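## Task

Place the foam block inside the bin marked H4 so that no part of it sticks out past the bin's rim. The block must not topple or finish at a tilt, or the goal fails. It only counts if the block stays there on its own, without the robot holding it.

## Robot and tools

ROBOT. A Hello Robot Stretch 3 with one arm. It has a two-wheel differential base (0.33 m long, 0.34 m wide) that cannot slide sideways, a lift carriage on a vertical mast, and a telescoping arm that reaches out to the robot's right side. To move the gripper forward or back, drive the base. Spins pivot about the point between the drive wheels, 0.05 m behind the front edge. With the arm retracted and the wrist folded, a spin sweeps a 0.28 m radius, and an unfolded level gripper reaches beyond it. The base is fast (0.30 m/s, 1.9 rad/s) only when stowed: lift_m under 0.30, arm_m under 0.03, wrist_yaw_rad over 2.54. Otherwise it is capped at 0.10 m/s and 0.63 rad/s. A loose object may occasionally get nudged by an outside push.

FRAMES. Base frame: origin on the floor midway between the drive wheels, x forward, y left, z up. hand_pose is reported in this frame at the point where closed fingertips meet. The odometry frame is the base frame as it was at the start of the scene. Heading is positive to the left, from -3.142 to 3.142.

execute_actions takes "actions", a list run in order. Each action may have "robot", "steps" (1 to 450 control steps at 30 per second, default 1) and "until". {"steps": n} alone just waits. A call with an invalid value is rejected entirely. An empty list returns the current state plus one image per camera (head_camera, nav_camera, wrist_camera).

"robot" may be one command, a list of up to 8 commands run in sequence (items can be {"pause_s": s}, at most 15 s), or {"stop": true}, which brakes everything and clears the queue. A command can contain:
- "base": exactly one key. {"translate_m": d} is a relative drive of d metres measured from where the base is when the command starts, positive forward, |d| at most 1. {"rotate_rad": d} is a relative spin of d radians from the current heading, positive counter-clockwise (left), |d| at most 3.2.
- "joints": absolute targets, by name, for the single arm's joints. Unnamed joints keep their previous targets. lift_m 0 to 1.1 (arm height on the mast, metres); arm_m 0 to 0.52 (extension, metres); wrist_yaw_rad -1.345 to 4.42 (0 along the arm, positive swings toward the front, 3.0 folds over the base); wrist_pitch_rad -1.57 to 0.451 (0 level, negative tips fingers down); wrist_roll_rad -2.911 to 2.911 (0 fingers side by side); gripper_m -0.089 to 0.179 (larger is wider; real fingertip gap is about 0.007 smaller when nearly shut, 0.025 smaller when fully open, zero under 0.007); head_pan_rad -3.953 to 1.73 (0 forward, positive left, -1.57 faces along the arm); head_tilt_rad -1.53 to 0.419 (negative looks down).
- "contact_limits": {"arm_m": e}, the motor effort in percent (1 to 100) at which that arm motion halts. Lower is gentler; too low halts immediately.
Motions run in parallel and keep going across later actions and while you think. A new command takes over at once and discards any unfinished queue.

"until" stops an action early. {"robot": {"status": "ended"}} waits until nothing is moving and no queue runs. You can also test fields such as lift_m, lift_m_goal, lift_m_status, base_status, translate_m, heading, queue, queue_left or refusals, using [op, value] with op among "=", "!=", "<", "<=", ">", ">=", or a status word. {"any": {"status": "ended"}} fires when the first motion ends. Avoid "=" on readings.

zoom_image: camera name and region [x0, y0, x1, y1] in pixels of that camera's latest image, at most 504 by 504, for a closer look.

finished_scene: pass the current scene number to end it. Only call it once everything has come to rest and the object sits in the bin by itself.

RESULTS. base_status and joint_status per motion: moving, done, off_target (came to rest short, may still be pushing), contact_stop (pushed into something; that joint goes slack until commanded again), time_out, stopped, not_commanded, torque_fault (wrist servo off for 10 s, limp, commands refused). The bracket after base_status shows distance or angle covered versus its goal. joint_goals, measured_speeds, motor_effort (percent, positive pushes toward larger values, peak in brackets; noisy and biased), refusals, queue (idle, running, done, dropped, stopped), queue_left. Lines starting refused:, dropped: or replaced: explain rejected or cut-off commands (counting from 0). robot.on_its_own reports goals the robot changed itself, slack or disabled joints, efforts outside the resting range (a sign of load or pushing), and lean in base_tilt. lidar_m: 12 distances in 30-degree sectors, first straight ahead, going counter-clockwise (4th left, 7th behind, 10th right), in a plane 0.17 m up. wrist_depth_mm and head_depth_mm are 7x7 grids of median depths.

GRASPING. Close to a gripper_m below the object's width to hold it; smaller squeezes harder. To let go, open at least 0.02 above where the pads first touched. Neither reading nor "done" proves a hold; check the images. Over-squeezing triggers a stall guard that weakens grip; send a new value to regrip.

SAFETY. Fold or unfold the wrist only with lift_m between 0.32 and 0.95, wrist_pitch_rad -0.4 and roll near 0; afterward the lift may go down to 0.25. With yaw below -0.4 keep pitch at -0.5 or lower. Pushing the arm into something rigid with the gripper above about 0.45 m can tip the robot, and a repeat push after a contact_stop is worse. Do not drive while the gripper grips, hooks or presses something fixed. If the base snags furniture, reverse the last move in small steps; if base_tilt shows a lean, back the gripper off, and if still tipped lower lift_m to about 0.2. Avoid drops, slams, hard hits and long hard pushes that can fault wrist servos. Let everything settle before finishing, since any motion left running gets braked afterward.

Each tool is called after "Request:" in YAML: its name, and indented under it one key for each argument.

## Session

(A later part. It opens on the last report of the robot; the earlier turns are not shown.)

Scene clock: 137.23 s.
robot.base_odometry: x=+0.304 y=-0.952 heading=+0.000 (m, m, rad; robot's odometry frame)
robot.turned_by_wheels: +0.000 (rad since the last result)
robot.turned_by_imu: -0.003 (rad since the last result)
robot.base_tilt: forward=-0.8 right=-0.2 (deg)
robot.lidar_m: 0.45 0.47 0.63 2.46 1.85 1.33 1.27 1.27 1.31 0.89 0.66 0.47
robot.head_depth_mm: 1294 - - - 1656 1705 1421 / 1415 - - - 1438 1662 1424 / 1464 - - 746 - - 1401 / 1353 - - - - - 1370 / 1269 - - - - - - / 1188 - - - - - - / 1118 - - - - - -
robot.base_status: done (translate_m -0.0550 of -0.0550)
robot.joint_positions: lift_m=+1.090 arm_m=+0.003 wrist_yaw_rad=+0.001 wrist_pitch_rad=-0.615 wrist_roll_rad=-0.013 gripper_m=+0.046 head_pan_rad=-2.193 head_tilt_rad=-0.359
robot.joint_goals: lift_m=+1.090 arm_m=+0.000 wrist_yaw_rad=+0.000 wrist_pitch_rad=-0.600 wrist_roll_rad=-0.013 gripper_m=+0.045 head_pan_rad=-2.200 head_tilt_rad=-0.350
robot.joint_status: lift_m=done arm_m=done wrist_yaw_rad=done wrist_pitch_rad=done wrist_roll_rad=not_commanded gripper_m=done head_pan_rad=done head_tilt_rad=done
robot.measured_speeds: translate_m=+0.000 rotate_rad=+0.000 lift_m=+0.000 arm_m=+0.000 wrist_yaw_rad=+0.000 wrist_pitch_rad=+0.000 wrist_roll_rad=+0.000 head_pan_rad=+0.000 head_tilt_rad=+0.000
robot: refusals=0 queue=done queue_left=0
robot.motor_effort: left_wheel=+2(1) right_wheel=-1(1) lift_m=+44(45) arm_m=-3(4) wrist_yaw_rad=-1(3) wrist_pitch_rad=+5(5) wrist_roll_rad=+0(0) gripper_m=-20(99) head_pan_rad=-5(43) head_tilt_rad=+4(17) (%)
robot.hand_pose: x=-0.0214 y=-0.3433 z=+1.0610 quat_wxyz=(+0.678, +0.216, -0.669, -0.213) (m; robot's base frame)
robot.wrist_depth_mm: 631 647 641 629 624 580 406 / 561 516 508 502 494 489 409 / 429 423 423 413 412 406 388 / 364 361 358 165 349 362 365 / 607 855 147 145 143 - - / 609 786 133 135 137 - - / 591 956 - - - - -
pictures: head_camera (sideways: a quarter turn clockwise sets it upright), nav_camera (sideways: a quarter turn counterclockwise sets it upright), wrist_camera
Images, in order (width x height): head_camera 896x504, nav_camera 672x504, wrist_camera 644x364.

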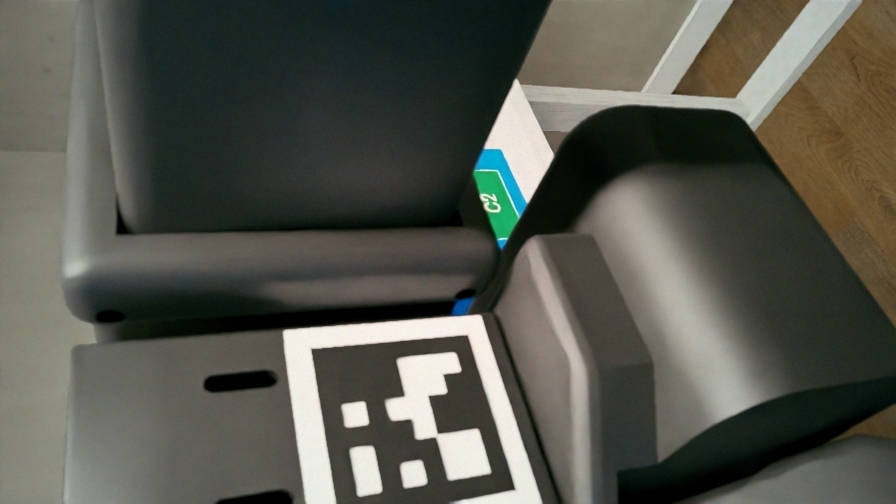

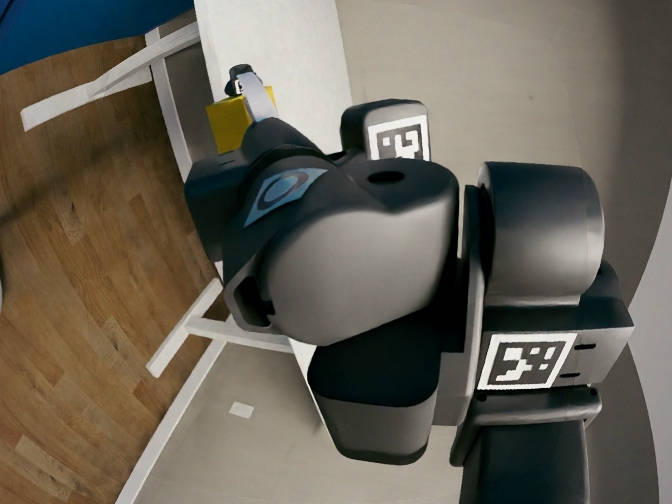

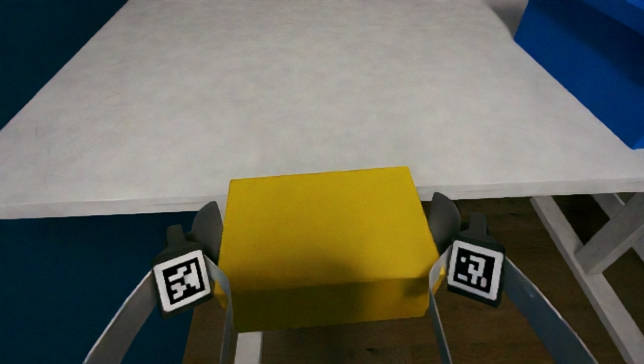

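Request:
execute_actions:
  actions:
    - {"robot":[{"base":{"translate_m":-0.8},"joints":{"wrist_pitch_rad":-0.3,"head_pan_rad":-1.0}}],"steps":400,"until":{"robot":{"status":"ended"}}}

Scene clock: 153.63 s.
robot.base_odometry: x=-0.496 y=-0.952 heading=+0.000 (m, m, rad; robot's odometry frame)
robot.turned_by_wheels: +0.000 (rad since the last result)
robot.turned_by_imu: -0.002 (rad since the last result)
robot.base_tilt: forward=-0.7 right=-0.2 (deg)
robot.lidar_m: 1.25 1.29 1.73 2.05 0.70 0.50 0.48 0.50 0.67 0.85 1.32 1.29
robot.head_depth_mm: 1080 1145 1217 914 632 1498 1430 / 1131 1198 1269 805 636 1598 1433 / 1187 1270 1347 711 637 1678 1444 / 1247 1338 1403 661 652 1755 1446 / 1331 1421 1505 688 704 1788 1451 / 1405 1511 1589 959 1845 1692 1454 / 1436 1505 1531 968 1427 1686 1462
robot.base_status: done (translate_m -0.8000 of -0.8000)
robot.joint_positions: lift_m=+1.090 arm_m=+0.003 wrist_yaw_rad=+0.001 wrist_pitch_rad=-0.326 wrist_roll_rad=-0.013 gripper_m=+0.046 head_pan_rad=-1.007 head_tilt_rad=-0.359
robot.joint_goals: lift_m=+1.090 arm_m=+0.000 wrist_yaw_rad=+0.000 wrist_pitch_rad=-0.300 wrist_roll_rad=-0.013 gripper_m=+0.045 head_pan_rad=-1.000 head_tilt_rad=-0.350
robot.joint_status: lift_m=done arm_m=done wrist_yaw_rad=done wrist_pitch_rad=done wrist_roll_rad=not_commanded gripper_m=done head_pan_rad=done head_tilt_rad=done
robot.measured_speeds: translate_m=+0.000 rotate_rad=+0.000 lift_m=+0.000 arm_m=+0.000 wrist_yaw_rad=+0.000 wrist_pitch_rad=+0.000 wrist_roll_rad=+0.000 head_pan_rad=+0.000 head_tilt_rad=+0.000
robot: refusals=0 queue=done queue_left=0
robot.motor_effort: left_wheel=+2(2) right_wheel=-1(4) lift_m=+44(44) arm_m=-3(3) wrist_yaw_rad=-1(1) wrist_pitch_rad=+8(8) wrist_roll_rad=+0(0) gripper_m=-19(20) head_pan_rad=+4(44) head_tilt_rad=+4(3) (%)
robot.hand_pose: x=-0.0213 y=-0.3830 z=+1.1238 quat_wxyz=(+0.702, +0.116, -0.693, -0.114) (m; robot's base frame)
robot.wrist_depth_mm: 965 975 970 966 987 829 555 / - - - - - 839 555 / 579 586 707 604 761 792 553 / 396 538 353 165 514 589 575 / 372 468 146 145 144 444 527 / 383 398 133 135 138 366 368 / - - - - - 902 560
pictures: head_camera (sideways: a quarter turn clockwise sets it upright), nav_camera (sideways: a quarter turn counterclockwise sets it upright), wrist_camera
Images, in order (width x height): head_camera 896x504, nav_camera 672x504, wrist_camera 644x364.

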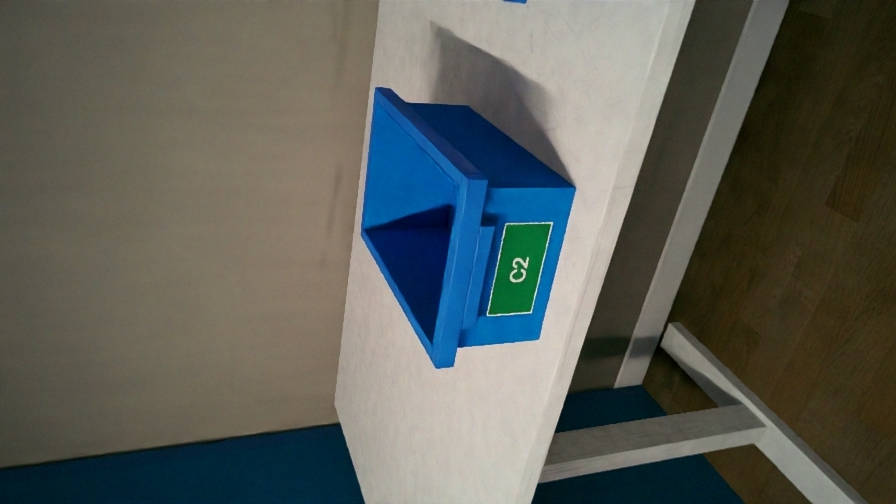

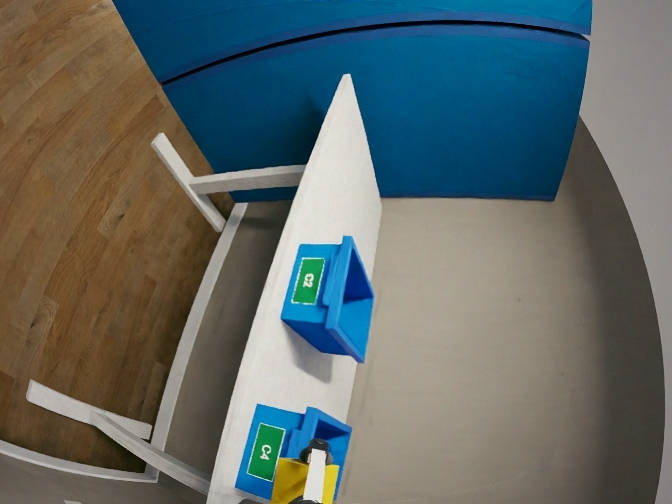

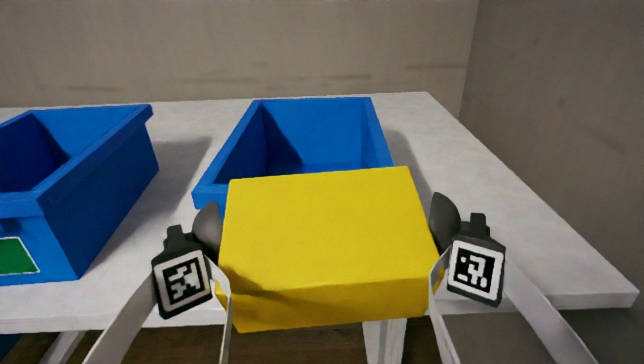

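Request:
execute_actions:
  actions:
    - {"robot":[{"joints":{"wrist_yaw_rad":1.6,"wrist_pitch_rad":-0.4,"head_pan_rad":0,"head_tilt_rad":-0.5}},{"joints":{"lift_m":0.8},"base":{"rotate_rad":1.27}},{"joints":{"wrist_yaw_rad":2.6}},{"joints":{"lift_m":0.28}}],"steps":450,"until":{"robot":{"status":"ended"}}}

Scene clock: 178.27 s.
robot.base_odometry: x=-0.496 y=-0.952 heading=+1.270 (m, m, rad; robot's odometry frame)
robot.turned_by_wheels: +1.270 (rad since the last result)
robot.turned_by_imu: +1.257 (rad since the last result)
robot.base_tilt: forward=-0.9 right=-0.2 (deg)
robot.lidar_m: 2.46 1.10 0.58 0.48 0.48 0.54 0.85 1.28 1.31 1.25 1.25 1.39
robot.head_depth_mm: 2504 2736 2983 2228 1914 1541 1296 / 2406 2641 2914 2519 1935 1551 1299 / 2321 2531 2772 2564 1941 1563 1305 / 2231 2441 2675 2585 1948 1567 1313 / 2161 2345 2547 2586 1958 1574 1313 / 2095 2266 2458 2575 1973 1582 1321 / 2026 2181 2362 2503 1978 1583 1328
robot.base_status: done (rotate_rad +1.2699 of +1.2700)
robot.joint_positions: lift_m=+0.280 arm_m=+0.003 wrist_yaw_rad=+2.598 wrist_pitch_rad=-0.418 wrist_roll_rad=-0.013 gripper_m=+0.046 head_pan_rad=-0.007 head_tilt_rad=-0.494
robot.joint_goals: lift_m=+0.280 arm_m=+0.000 wrist_yaw_rad=+2.600 wrist_pitch_rad=-0.400 wrist_roll_rad=-0.013 gripper_m=+0.045 head_pan_rad=+0.000 head_tilt_rad=-0.500
robot.joint_status: lift_m=done arm_m=done wrist_yaw_rad=done wrist_pitch_rad=done wrist_roll_rad=not_commanded gripper_m=done head_pan_rad=done head_tilt_rad=done
robot.measured_speeds: translate_m=+0.000 rotate_rad=+0.000 lift_m=+0.000 arm_m=+0.000 wrist_yaw_rad=+0.000 wrist_pitch_rad=+0.000 wrist_roll_rad=+0.000 head_pan_rad=+0.000 head_tilt_rad=+0.000
robot: refusals=0 queue=done queue_left=0
robot.motor_effort: left_wheel=-2(5) right_wheel=+2(5) lift_m=+35(43) arm_m=-3(3) wrist_yaw_rad=+2(2) wrist_pitch_rad=+6(9) wrist_roll_rad=+0(0) gripper_m=-19(20) head_pan_rad=+3(46) head_tilt_rad=-3(12) (%)
robot.hand_pose: x=+0.0948 y=+0.0441 z=+0.2927 quat_wxyz=(+0.328, +0.701, -0.042, +0.631) (m; robot's base frame)
robot.wrist_depth_mm: 427 499 613 807 - - - / 440 529 653 874 - - - / 461 550 704 890 903 910 891 / 483 582 666 165 689 721 702 / 501 583 146 145 144 589 581 / 520 537 133 135 137 498 496 / - - 419 430 429 435 431
pictures: head_camera (sideways: a quarter turn clockwise sets it upright), nav_camera (sideways: a quarter turn counterclockwise sets it upright), wrist_camera
Images, in order (width x height): head_camera 896x504, nav_camera 672x504, wrist_camera 644x364.

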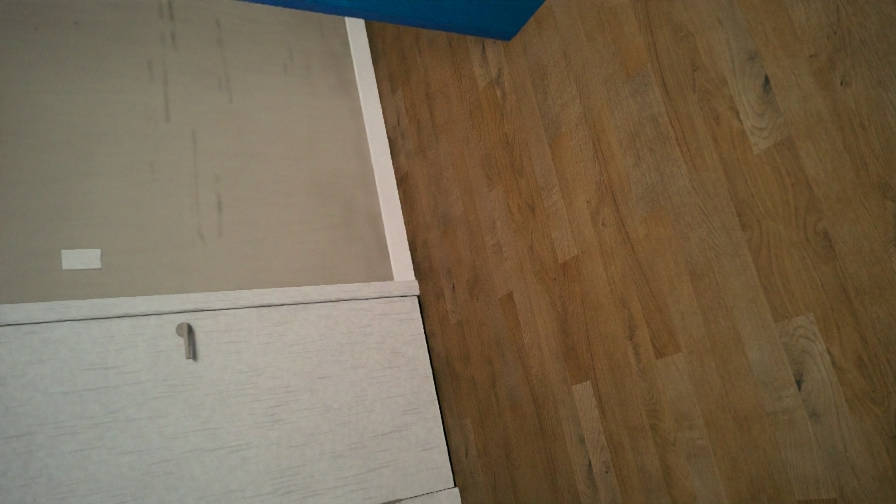

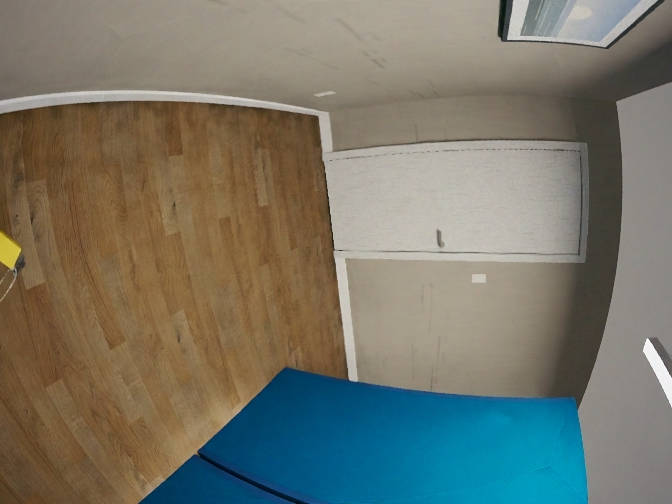

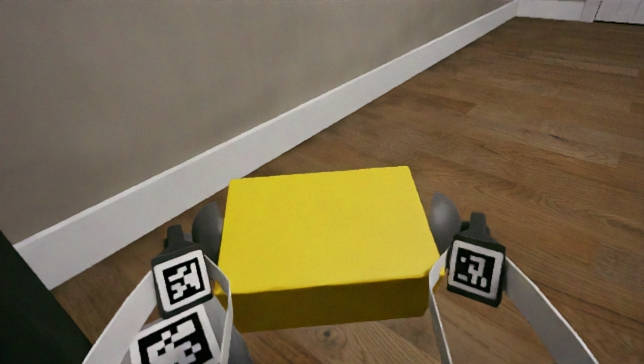

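Request:
execute_actions:
  actions:
    - {"robot":[{"base":{"translate_m":1.0}},{"base":{"translate_m":0.95}},{"base":{"rotate_rad":-1.27}},{"joints":{"head_tilt_rad":-0.35}}],"steps":450,"until":{"robot":{"status":"ended"}}}

Scene clock: 197.60 s.
robot.base_odometry: x=+0.082 y=+0.911 heading=+0.000 (m, m, rad; robot's odometry frame)
robot.turned_by_wheels: -1.270 (rad since the last result)
robot.turned_by_imu: -1.264 (rad since the last result)
robot.base_tilt: forward=-0.8 right=-0.3 (deg)
robot.lidar_m: 2.70 0.93 0.67 0.61 0.64 0.86 1.10 1.14 1.54 2.65 0.90 0.70
robot.head_depth_mm: 840 861 884 907 932 958 990 / 3159 3310 3647 3133 2208 1666 1360 / 3134 3318 3629 3348 2323 1777 1442 / 3168 3301 3552 3282 2343 1783 1444 / 3126 3326 3537 3404 2362 1798 1454 / 3127 3272 3473 3168 2360 1804 1460 / 2495 2343 2291 2240 2108 1822 1453
robot.base_status: done (rotate_rad -1.2699 of -1.2700)
robot.joint_positions: lift_m=+0.280 arm_m=+0.003 wrist_yaw_rad=+2.599 wrist_pitch_rad=-0.419 wrist_roll_rad=-0.013 gripper_m=+0.046 head_pan_rad=-0.007 head_tilt_rad=-0.360
robot.joint_goals: lift_m=+0.280 arm_m=+0.000 wrist_yaw_rad=+2.600 wrist_pitch_rad=-0.400 wrist_roll_rad=-0.013 gripper_m=+0.045 head_pan_rad=+0.000 head_tilt_rad=-0.350
robot.joint_status: lift_m=done arm_m=done wrist_yaw_rad=done wrist_pitch_rad=done wrist_roll_rad=not_commanded gripper_m=done head_pan_rad=done head_tilt_rad=done
robot.measured_speeds: translate_m=+0.000 rotate_rad=+0.000 lift_m=+0.000 arm_m=+0.000 wrist_yaw_rad=+0.000 wrist_pitch_rad=+0.000 wrist_roll_rad=+0.000 head_pan_rad=+0.000 head_tilt_rad=+0.000
robot: refusals=0 queue=done queue_left=0
robot.motor_effort: left_wheel=+2(8) right_wheel=-1(5) lift_m=+36(36) arm_m=-3(3) wrist_yaw_rad=+1(3) wrist_pitch_rad=+6(6) wrist_roll_rad=+0(0) gripper_m=-20(20) head_pan_rad=+3(4) head_tilt_rad=+3(14) (%)
robot.hand_pose: x=+0.0946 y=+0.0441 z=+0.2926 quat_wxyz=(+0.328, +0.702, -0.042, +0.631) (m; robot's base frame)
robot.wrist_depth_mm: 517 566 680 782 943 - - / 543 612 726 858 - - - / 580 650 776 879 913 910 880 / 616 693 730 165 679 715 698 / 625 621 146 145 144 585 580 / 544 539 133 135 137 492 499 / - - 289 429 429 429 429
pictures: head_camera (sideways: a quarter turn clockwise sets it upright), nav_camera (sideways: a quarter turn counterclockwise sets it upright), wrist_camera
Images, in order (width x height): head_camera 896x504, nav_camera 672x504, wrist_camera 644x364.

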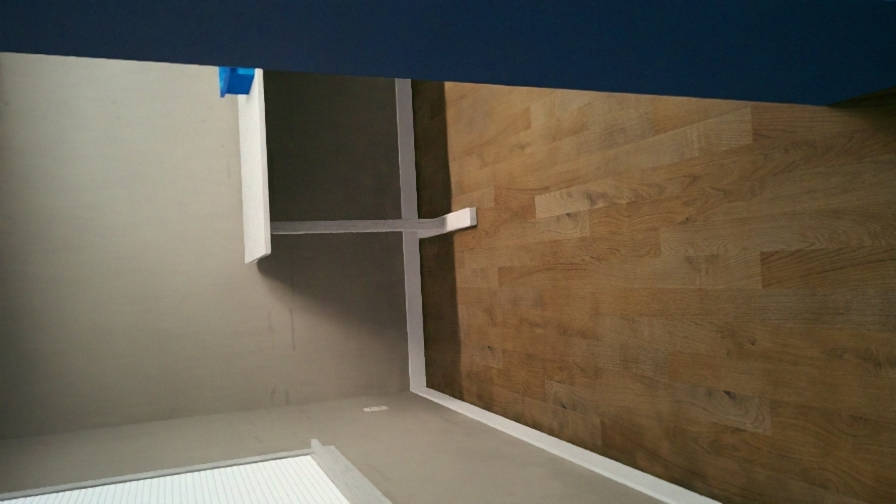

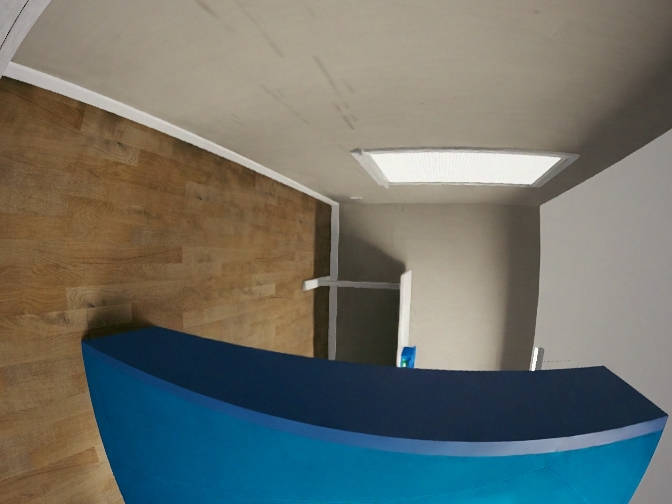

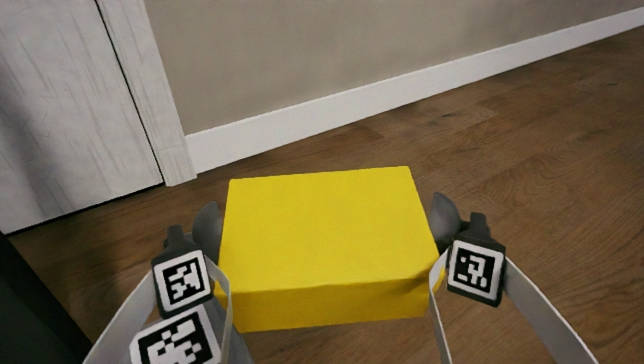

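Request:
execute_actions:
  actions:
    - {"robot":[{"base":{"rotate_rad":0.15}},{"base":{"translate_m":0.9}},{"base":{"rotate_rad":-0.2}},{"base":{"translate_m":0.9}},{"joints":{"head_pan_rad":-0.8}}],"steps":450,"until":{"robot":{"status":"ended"}}}

Scene clock: 218.67 s.
robot.base_odometry: x=+1.871 y=+1.000 heading=-0.050 (m, m, rad; robot's odometry frame)
robot.turned_by_wheels: -0.050 (rad since the last result)
robot.turned_by_imu: -0.056 (rad since the last result)
robot.base_tilt: forward=-0.8 right=-0.2 (deg)
robot.lidar_m: 1.41 0.91 0.63 0.59 0.61 0.79 1.75 0.79 1.43 2.28 2.83 1.98
robot.head_depth_mm: 2872 3019 3212 3272 2293 1762 1432 / 3033 3207 3424 3309 2314 1771 1436 / 2870 3046 3291 3261 2324 1773 1432 / 2525 2670 2084 2987 2289 1786 1442 / 2283 2398 1667 2618 2350 1799 1454 / 2081 2175 1404 2406 2385 1807 1455 / 1894 1985 1479 2159 2214 1820 1465
robot.base_status: done (translate_m +0.9000 of +0.9000)
robot.joint_positions: lift_m=+0.280 arm_m=+0.003 wrist_yaw_rad=+2.599 wrist_pitch_rad=-0.419 wrist_roll_rad=-0.013 gripper_m=+0.046 head_pan_rad=-0.793 head_tilt_rad=-0.358
robot.joint_goals: lift_m=+0.280 arm_m=+0.000 wrist_yaw_rad=+2.600 wrist_pitch_rad=-0.400 wrist_roll_rad=-0.013 gripper_m=+0.045 head_pan_rad=-0.800 head_tilt_rad=-0.350
robot.joint_status: lift_m=done arm_m=done wrist_yaw_rad=done wrist_pitch_rad=done wrist_roll_rad=not_commanded gripper_m=done head_pan_rad=done head_tilt_rad=done
robot.measured_speeds: translate_m=+0.000 rotate_rad=+0.000 lift_m=+0.000 arm_m=+0.000 wrist_yaw_rad=+0.000 wrist_pitch_rad=+0.000 wrist_roll_rad=+0.000 head_pan_rad=+0.000 head_tilt_rad=+0.000
robot: refusals=0 queue=done queue_left=0
robot.motor_effort: left_wheel=+2(8) right_wheel=-1(7) lift_m=+36(36) arm_m=-3(3) wrist_yaw_rad=+1(2) wrist_pitch_rad=+6(6) wrist_roll_rad=+0(0) gripper_m=-20(20) head_pan_rad=-4(44) head_tilt_rad=+3(4) (%)
robot.hand_pose: x=+0.0946 y=+0.0441 z=+0.2926 quat_wxyz=(+0.328, +0.702, -0.042, +0.631) (m; robot's base frame)
robot.wrist_depth_mm: 495 559 645 764 933 - - / 522 591 693 827 - - - / 554 637 743 862 923 899 884 / 585 672 723 165 687 710 701 / 599 626 146 145 144 583 573 / 538 538 133 135 137 495 485 / - - 289 430 426 431 434
pictures: head_camera (sideways: a quarter turn clockwise sets it upright), nav_camera (sideways: a quarter turn counterclockwise sets it upright), wrist_camera
Images, in order (width x height): head_camera 896x504, nav_camera 672x504, wrist_camera 644x364.

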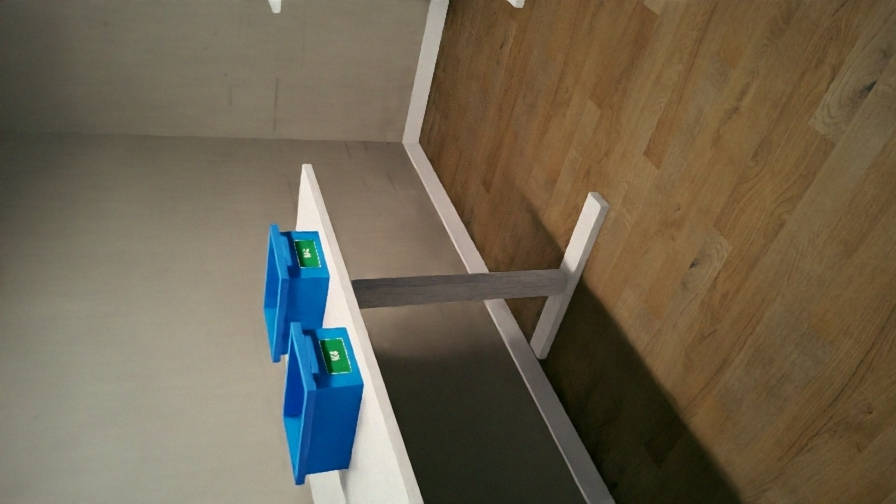

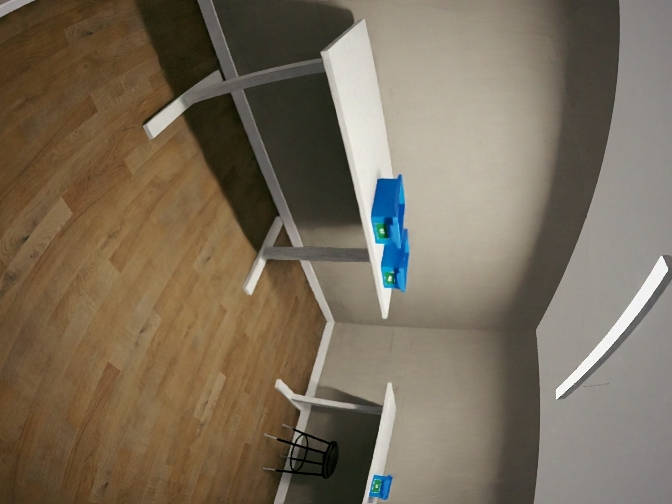

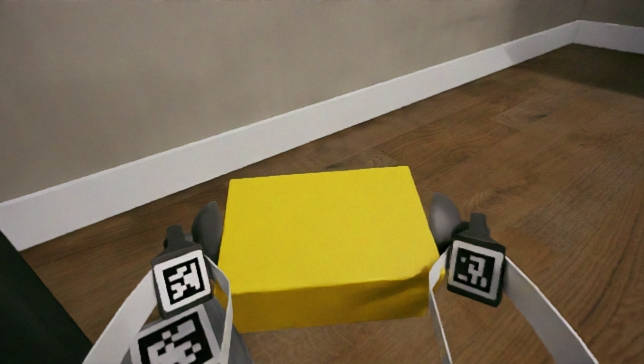

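Request:
zoom_image:
  camera: "head_camera"
  region: [270,220,390,400]

Request:
execute_actions:
  actions:
    - {"robot":[{"base":{"rotate_rad":-1.3},"joints":{"head_pan_rad":0.0,"head_tilt_rad":-0.3}},{"base":{"translate_m":0.8}}],"steps":450,"until":{"robot":{"status":"ended"}}}

Region (270, 220, 390, 400) of head_camera's 896x504 image, scaled by 2.800, with more detail than that image has.

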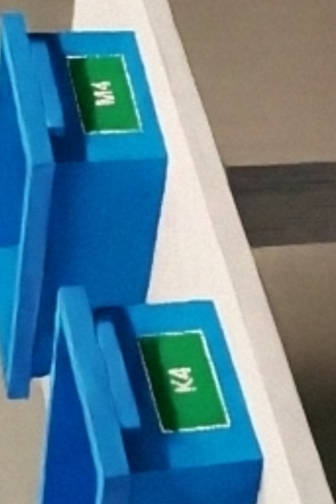

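Scene clock: 229.20 s.
robot.base_odometry: x=+2.046 y=+0.220 heading=-1.350 (m, m, rad; robot's odometry frame)
robot.turned_by_wheels: -1.300 (rad since the last result)
robot.turned_by_imu: -1.290 (rad since the last result)
robot.base_tilt: forward=-0.8 right=-0.2 (deg)
robot.lidar_m: 1.90 2.05 1.45 1.31 1.65 1.37 1.37 1.54 0.94 1.03 0.98 1.64
robot.head_depth_mm: 1991 2097 1869 2354 2457 1864 1491 / 2021 2129 1684 2381 2403 1865 1495 / 2050 2170 2230 2389 2416 1878 1500 / 2098 2221 2282 2502 2553 1905 1511 / 2128 2255 2322 2526 2340 1902 1518 / 2167 2297 2400 2624 2579 1911 1521 / 2193 2326 2483 2669 2604 1926 1532
robot.base_status: done (translate_m +0.8000 of +0.8000)
robot.joint_positions: lift_m=+0.280 arm_m=+0.003 wrist_yaw_rad=+2.599 wrist_pitch_rad=-0.419 wrist_roll_rad=-0.013 gripper_m=+0.046 head_pan_rad=-0.007 head_tilt_rad=-0.309
robot.joint_goals: lift_m=+0.280 arm_m=+0.000 wrist_yaw_rad=+2.600 wrist_pitch_rad=-0.400 wrist_roll_rad=-0.013 gripper_m=+0.045 head_pan_rad=+0.000 head_tilt_rad=-0.300
robot.joint_status: lift_m=done arm_m=done wrist_yaw_rad=done wrist_pitch_rad=done wrist_roll_rad=not_commanded gripper_m=done head_pan_rad=done head_tilt_rad=done
robot.measured_speeds: translate_m=+0.000 rotate_rad=+0.000 lift_m=+0.000 arm_m=+0.000 wrist_yaw_rad=+0.000 wrist_pitch_rad=+0.000 wrist_roll_rad=+0.000 head_pan_rad=+0.000 head_tilt_rad=+0.000
robot: refusals=0 queue=done queue_left=0
robot.motor_effort: left_wheel=+2(9) right_wheel=-1(6) lift_m=+36(36) arm_m=-3(3) wrist_yaw_rad=+2(1) wrist_pitch_rad=+6(6) wrist_roll_rad=+0(0) gripper_m=-20(20) head_pan_rad=+3(46) head_tilt_rad=+3(11) (%)
robot.hand_pose: x=+0.0946 y=+0.0441 z=+0.2926 quat_wxyz=(+0.328, +0.702, -0.042, +0.631) (m; robot's base frame)
robot.wrist_depth_mm: - - - - - - - / - - - - - - - / 978 994 967 925 926 893 887 / 773 764 736 165 683 709 694 / 631 623 146 145 143 582 583 / 549 541 133 135 137 498 496 / - - 289 431 429 432 430
pictures: head_camera (sideways: a quarter turn clockwise sets it upright), nav_camera (sideways: a quarter turn counterclockwise sets it upright), wrist_camera
Images, in order (width x height): head_camera 896x504, nav_camera 672x504, wrist_camera 644x364.

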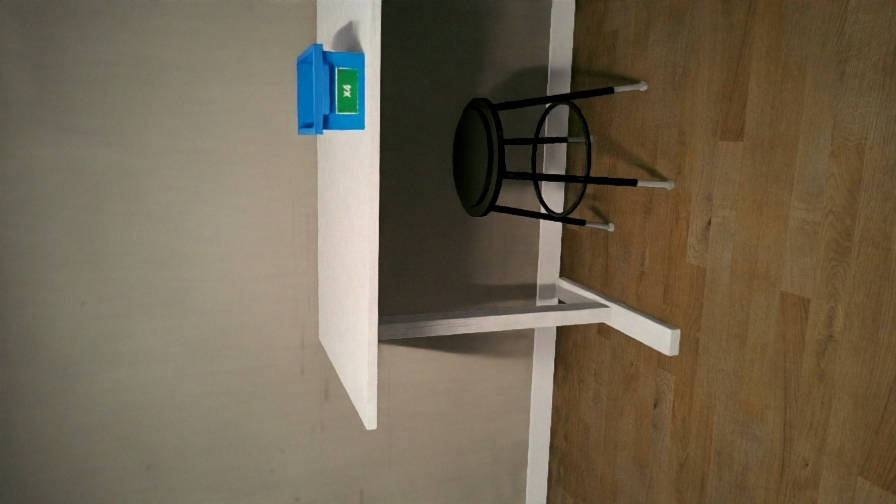

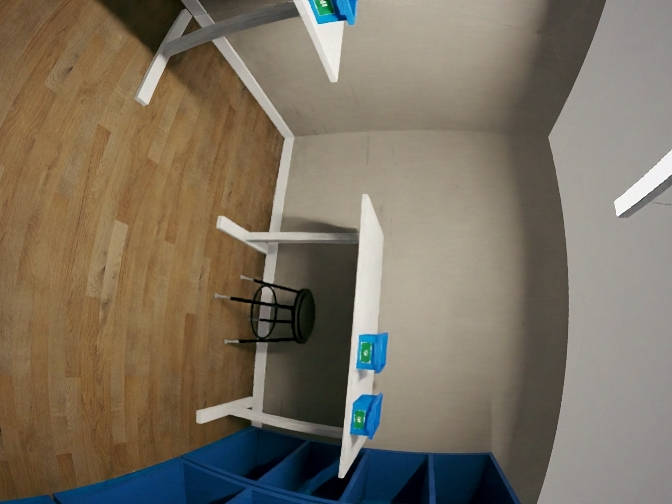

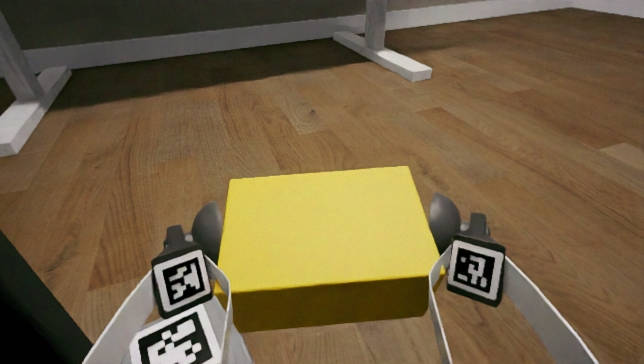

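Request:
execute_actions:
  actions:
    - {"robot":{"joints":{"head_pan_rad":-0.5,"head_tilt_rad":-0.25}},"steps":60,"until":{"robot":{"status":"ended"}}}

Scene clock: 234.80 s.
robot.base_odometry: x=+2.046 y=+0.220 heading=-1.350 (m, m, rad; robot's odometry frame)
robot.turned_by_wheels: +0.000 (rad since the last result)
robot.turned_by_imu: -0.001 (rad since the last result)
robot.base_tilt: forward=-0.7 right=-0.3 (deg)
robot.lidar_m: 1.91 2.04 1.45 1.30 1.64 1.38 1.37 1.54 0.94 1.03 0.98 1.64
robot.head_depth_mm: 1397 1467 1543 1635 1699 1806 1554 / 2061 2345 2289 2231 1992 1860 1565 / 2201 2306 2407 2524 2604 2001 1571 / 2179 2281 2365 2487 2587 2014 1567 / 2131 2228 2287 2446 2544 2029 1587 / 2056 2156 2242 2371 2472 2035 1594 / 2011 2097 2167 2294 2182 1963 1602
robot.base_status: done (translate_m +0.8000 of +0.8000)
robot.joint_positions: lift_m=+0.280 arm_m=+0.003 wrist_yaw_rad=+2.599 wrist_pitch_rad=-0.419 wrist_roll_rad=-0.013 gripper_m=+0.046 head_pan_rad=-0.493 head_tilt_rad=-0.261
robot.joint_goals: lift_m=+0.280 arm_m=+0.000 wrist_yaw_rad=+2.600 wrist_pitch_rad=-0.400 wrist_roll_rad=-0.013 gripper_m=+0.045 head_pan_rad=-0.500 head_tilt_rad=-0.250
robot.joint_status: lift_m=done arm_m=done wrist_yaw_rad=done wrist_pitch_rad=done wrist_roll_rad=not_commanded gripper_m=done head_pan_rad=done head_tilt_rad=done
robot.measured_speeds: translate_m=+0.000 rotate_rad=+0.000 lift_m=+0.000 arm_m=+0.000 wrist_yaw_rad=+0.000 wrist_pitch_rad=+0.000 wrist_roll_rad=+0.000 head_pan_rad=+0.000 head_tilt_rad=+0.000
robot: refusals=0 queue=done queue_left=0
robot.motor_effort: left_wheel=+2(2) right_wheel=-1(1) lift_m=+36(36) arm_m=-3(3) wrist_yaw_rad=+2(1) wrist_pitch_rad=+6(6) wrist_roll_rad=+0(0) gripper_m=-19(19) head_pan_rad=-4(34) head_tilt_rad=+4(9) (%)
robot.hand_pose: x=+0.0946 y=+0.0441 z=+0.2926 quat_wxyz=(+0.328, +0.702, -0.042, +0.631) (m; robot's base frame)
robot.wrist_depth_mm: - - - - - - - / - - - - - - - / 983 987 974 958 910 895 880 / 775 757 733 165 684 718 698 / 625 617 146 145 144 592 582 / 540 543 133 135 137 493 493 / - - 291 429 428 432 428
pictures: head_camera (sideways: a quarter turn clockwise sets it upright), nav_camera (sideways: a quarter turn counterclockwise sets it upright), wrist_camera
Images, in order (width x height): head_camera 896x504, nav_camera 672x504, wrist_camera 644x364.

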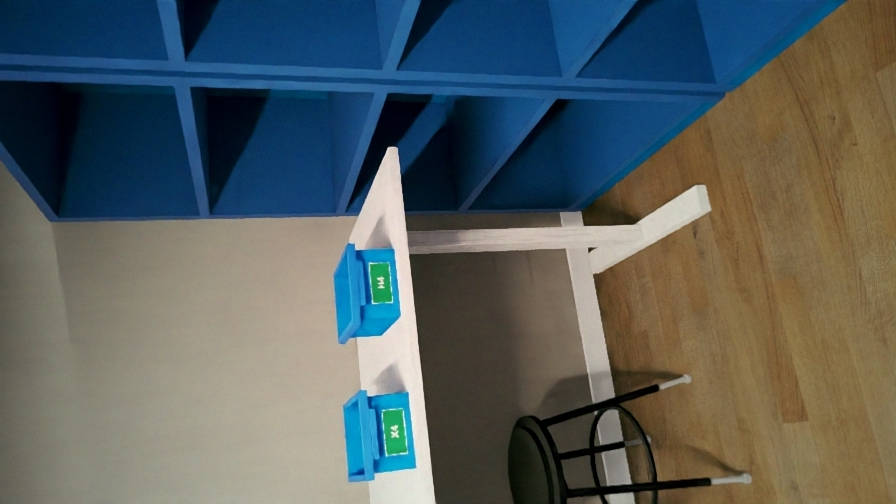

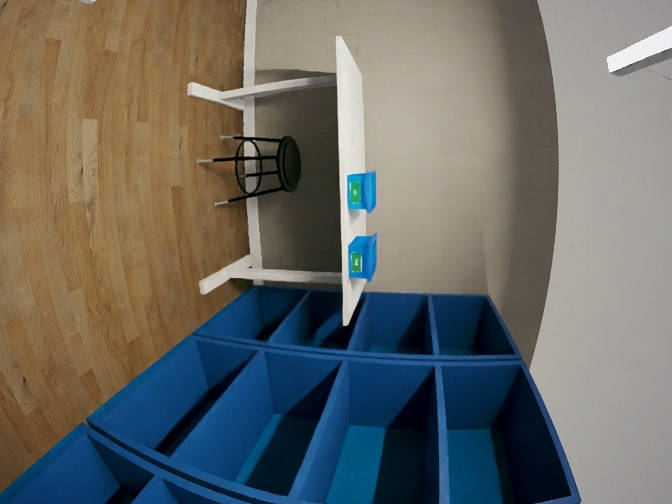

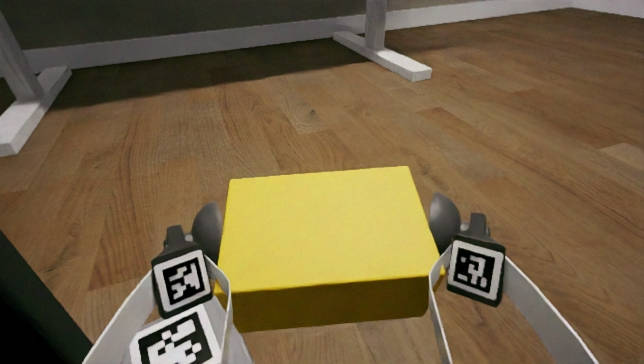

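Request:
execute_actions:
  actions:
    - {"robot":[{"base":{"rotate_rad":-0.22}},{"base":{"translate_m":1.0}},{"base":{"translate_m":0.13}},{"base":{"rotate_rad":1.571}},{"base":{"translate_m":-0.5},"joints":{"lift_m":0.8,"head_pan_rad":-1.6,"head_tilt_rad":-0.4}},{"joints":{"wrist_yaw_rad":1.6}},{"joints":{"lift_m":1.095,"wrist_pitch_rad":0}}],"steps":450,"until":{"robot":{"status":"ended"}}}
    - {"steps":450,"until":{"robot":{"status":"ended"}}}

Scene clock: 277.93 s.
robot.base_odometry: x=+1.548 y=-0.911 heading=+0.001 (m, m, rad; robot's odometry frame)
robot.turned_by_wheels: +1.351 (rad since the last result)
robot.turned_by_imu: +1.331 (rad since the last result)
robot.base_tilt: forward=-0.9 right=-0.1 (deg)
robot.lidar_m: 1.80 2.29 2.59 1.53 0.67 0.76 0.80 0.45 0.49 0.83 0.89 0.92
robot.head_depth_mm: 1047 - - - - - 1276 / 1078 1136 - - - - 1321 / 1081 1131 - - - - 1254 / 1080 1131 - - - - 1336 / 1073 1147 1222 802 568 - 1340 / 1063 1137 1213 797 563 - - / 1060 1128 1206 648 555 - -
robot.base_status: done (translate_m -0.5000 of -0.5000)
robot.joint_positions: lift_m=+1.095 arm_m=+0.003 wrist_yaw_rad=+1.602 wrist_pitch_rad=-0.026 wrist_roll_rad=-0.013 gripper_m=+0.046 head_pan_rad=-1.593 head_tilt_rad=-0.395
robot.joint_goals: lift_m=+1.095 arm_m=+0.000 wrist_yaw_rad=+1.600 wrist_pitch_rad=+0.000 wrist_roll_rad=-0.013 gripper_m=+0.045 head_pan_rad=-1.600 head_tilt_rad=-0.400
robot.joint_status: lift_m=done arm_m=done wrist_yaw_rad=done wrist_pitch_rad=done wrist_roll_rad=not_commanded gripper_m=done head_pan_rad=done head_tilt_rad=done
robot.measured_speeds: translate_m=+0.000 rotate_rad=+0.000 lift_m=+0.000 arm_m=+0.000 wrist_yaw_rad=+0.000 wrist_pitch_rad=+0.000 wrist_roll_rad=+0.000 head_pan_rad=+0.000 head_tilt_rad=+0.000
robot: refusals=0 queue=done queue_left=0
robot.motor_effort: left_wheel=-2(9) right_wheel=+2(8) lift_m=+44(47) arm_m=-3(3) wrist_yaw_rad=-3(3) wrist_pitch_rad=+8(10) wrist_roll_rad=+0(0) gripper_m=-20(19) head_pan_rad=-4(49) head_tilt_rad=-1(12) (%)
robot.hand_pose: x=+0.2340 y=-0.1400 z=+1.2028 quat_wxyz=(+0.502, +0.511, -0.482, +0.505) (m; robot's base frame)
robot.wrist_depth_mm: - - - - - - - / - - - - - - - / - - - - - - - / - - - 165 - - - / - - 146 145 144 831 758 / - - 133 135 137 661 500 / - - - - - - 462
pictures: head_camera (sideways: a quarter turn clockwise sets it upright), nav_camera (sideways: a quarter turn counterclockwise sets it upright), wrist_camera
Images, in order (width x height): head_camera 896x504, nav_camera 672x504, wrist_camera 644x364.

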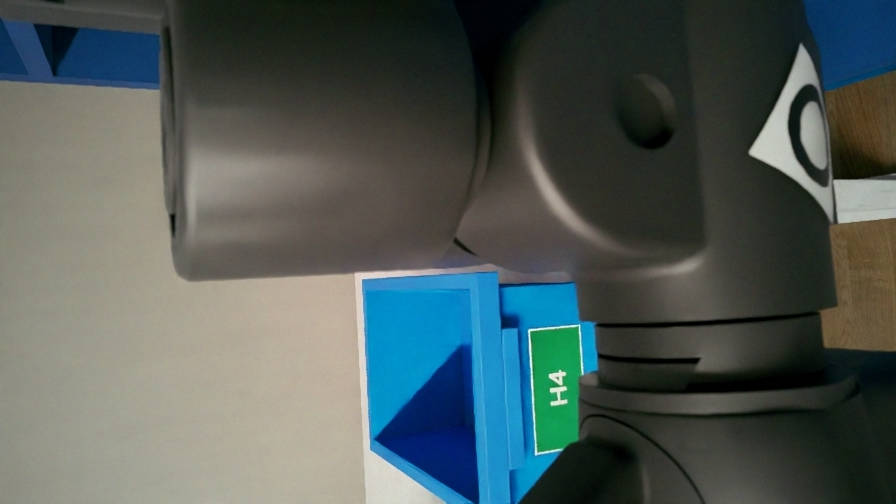

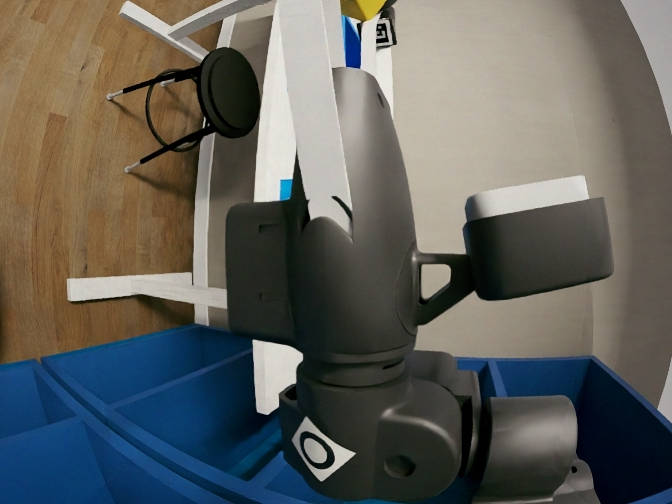

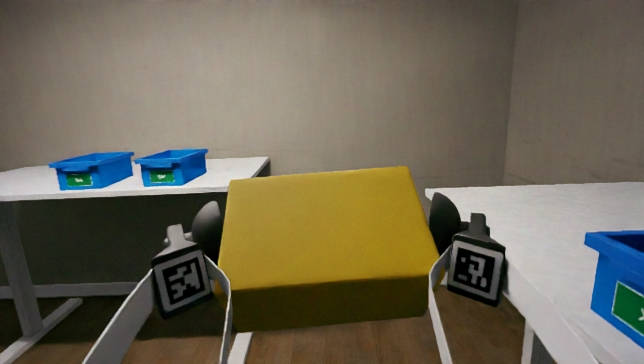

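Request:
execute_actions:
  actions:
    - {"robot":[{"base":{"translate_m":0.12},"joints":{"wrist_yaw_rad":0,"head_pan_rad":-1.4,"head_tilt_rad":-0.5}},{"joints":{"arm_m":0.29}},{"joints":{"wrist_pitch_rad":-0.4}}],"steps":450,"until":{"robot":{"status":"ended"}}}

Scene clock: 300.47 s.
robot.base_odometry: x=+1.668 y=-0.911 heading=+0.001 (m, m, rad; robot's odometry frame)
robot.turned_by_wheels: +0.000 (rad since the last result)
robot.turned_by_imu: -0.003 (rad since the last result)
robot.base_tilt: forward=-0.8 right=-0.1 (deg)
robot.lidar_m: 1.68 2.16 2.26 2.48 0.72 0.76 0.92 0.55 0.85 0.85 0.83 1.29
robot.head_depth_mm: - - 768 546 574 1156 1238 / 1031 - 792 553 580 1557 1304 / 1062 1155 791 560 1575 1561 1304 / 1073 1169 1034 641 1595 1573 1316 / 1088 1183 1046 707 1628 1568 1286 / 1099 1199 806 675 1045 1529 1318 / 1107 1212 843 594 1027 1503 1291
robot.base_status: done (translate_m +0.1200 of +0.1200)
robot.joint_positions: lift_m=+1.095 arm_m=+0.290 wrist_yaw_rad=+0.001 wrist_pitch_rad=-0.417 wrist_roll_rad=-0.013 gripper_m=+0.046 head_pan_rad=-1.407 head_tilt_rad=-0.494
robot.joint_goals: lift_m=+1.095 arm_m=+0.290 wrist_yaw_rad=+0.000 wrist_pitch_rad=-0.400 wrist_roll_rad=-0.013 gripper_m=+0.045 head_pan_rad=-1.400 head_tilt_rad=-0.500
robot.joint_status: lift_m=done arm_m=done wrist_yaw_rad=done wrist_pitch_rad=done wrist_roll_rad=not_commanded gripper_m=done head_pan_rad=done head_tilt_rad=done
robot.measured_speeds: translate_m=+0.000 rotate_rad=+0.000 lift_m=+0.000 arm_m=+0.000 wrist_yaw_rad=+0.000 wrist_pitch_rad=+0.000 wrist_roll_rad=+0.000 head_pan_rad=+0.000 head_tilt_rad=+0.000
robot: refusals=0 queue=done queue_left=0
robot.motor_effort: left_wheel=-2(3) right_wheel=+2(5) lift_m=+44(44) arm_m=+2(3) wrist_yaw_rad=-1(3) wrist_pitch_rad=+5(8) wrist_roll_rad=+0(0) gripper_m=-20(20) head_pan_rad=+3(22) head_tilt_rad=-3(10) (%)
robot.hand_pose: x=-0.0214 y=-0.6593 z=+1.1079 quat_wxyz=(+0.696, +0.148, -0.687, -0.145) (m; robot's base frame)
robot.wrist_depth_mm: 688 692 689 712 705 701 664 / 750 746 759 759 755 747 688 / 665 652 641 627 616 642 565 / 494 504 288 165 263 474 893 / 367 415 146 145 144 392 388 / 342 362 133 135 137 334 332 / 305 184 258 286 276 178 289
pictures: head_camera (sideways: a quarter turn clockwise sets it upright), nav_camera (sideways: a quarter turn counterclockwise sets it upright), wrist_camera
Images, in order (width x height): head_camera 896x504, nav_camera 672x504, wrist_camera 644x364.

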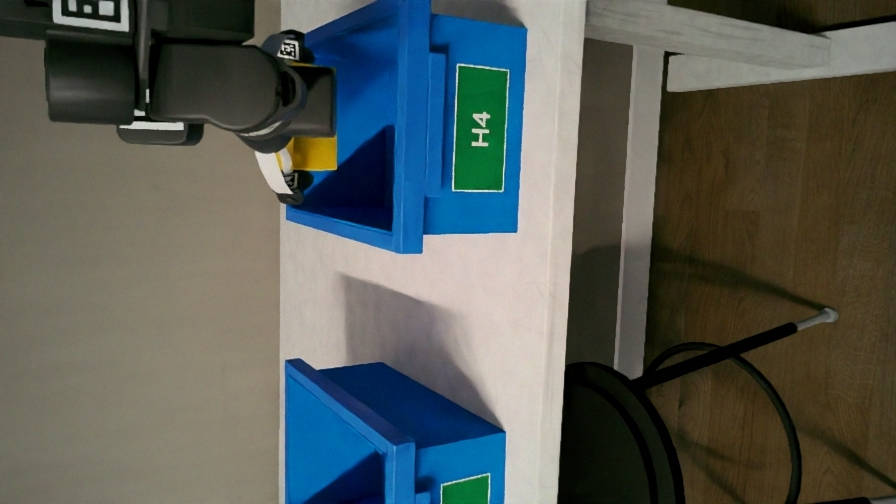

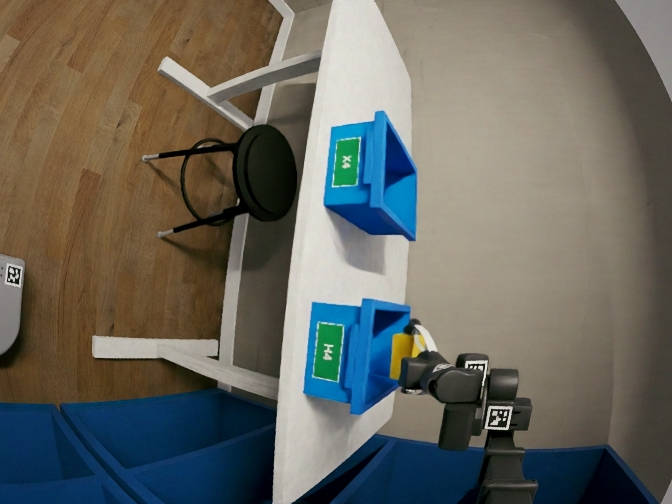

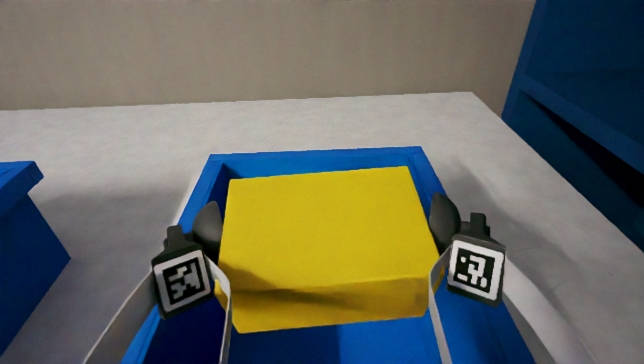

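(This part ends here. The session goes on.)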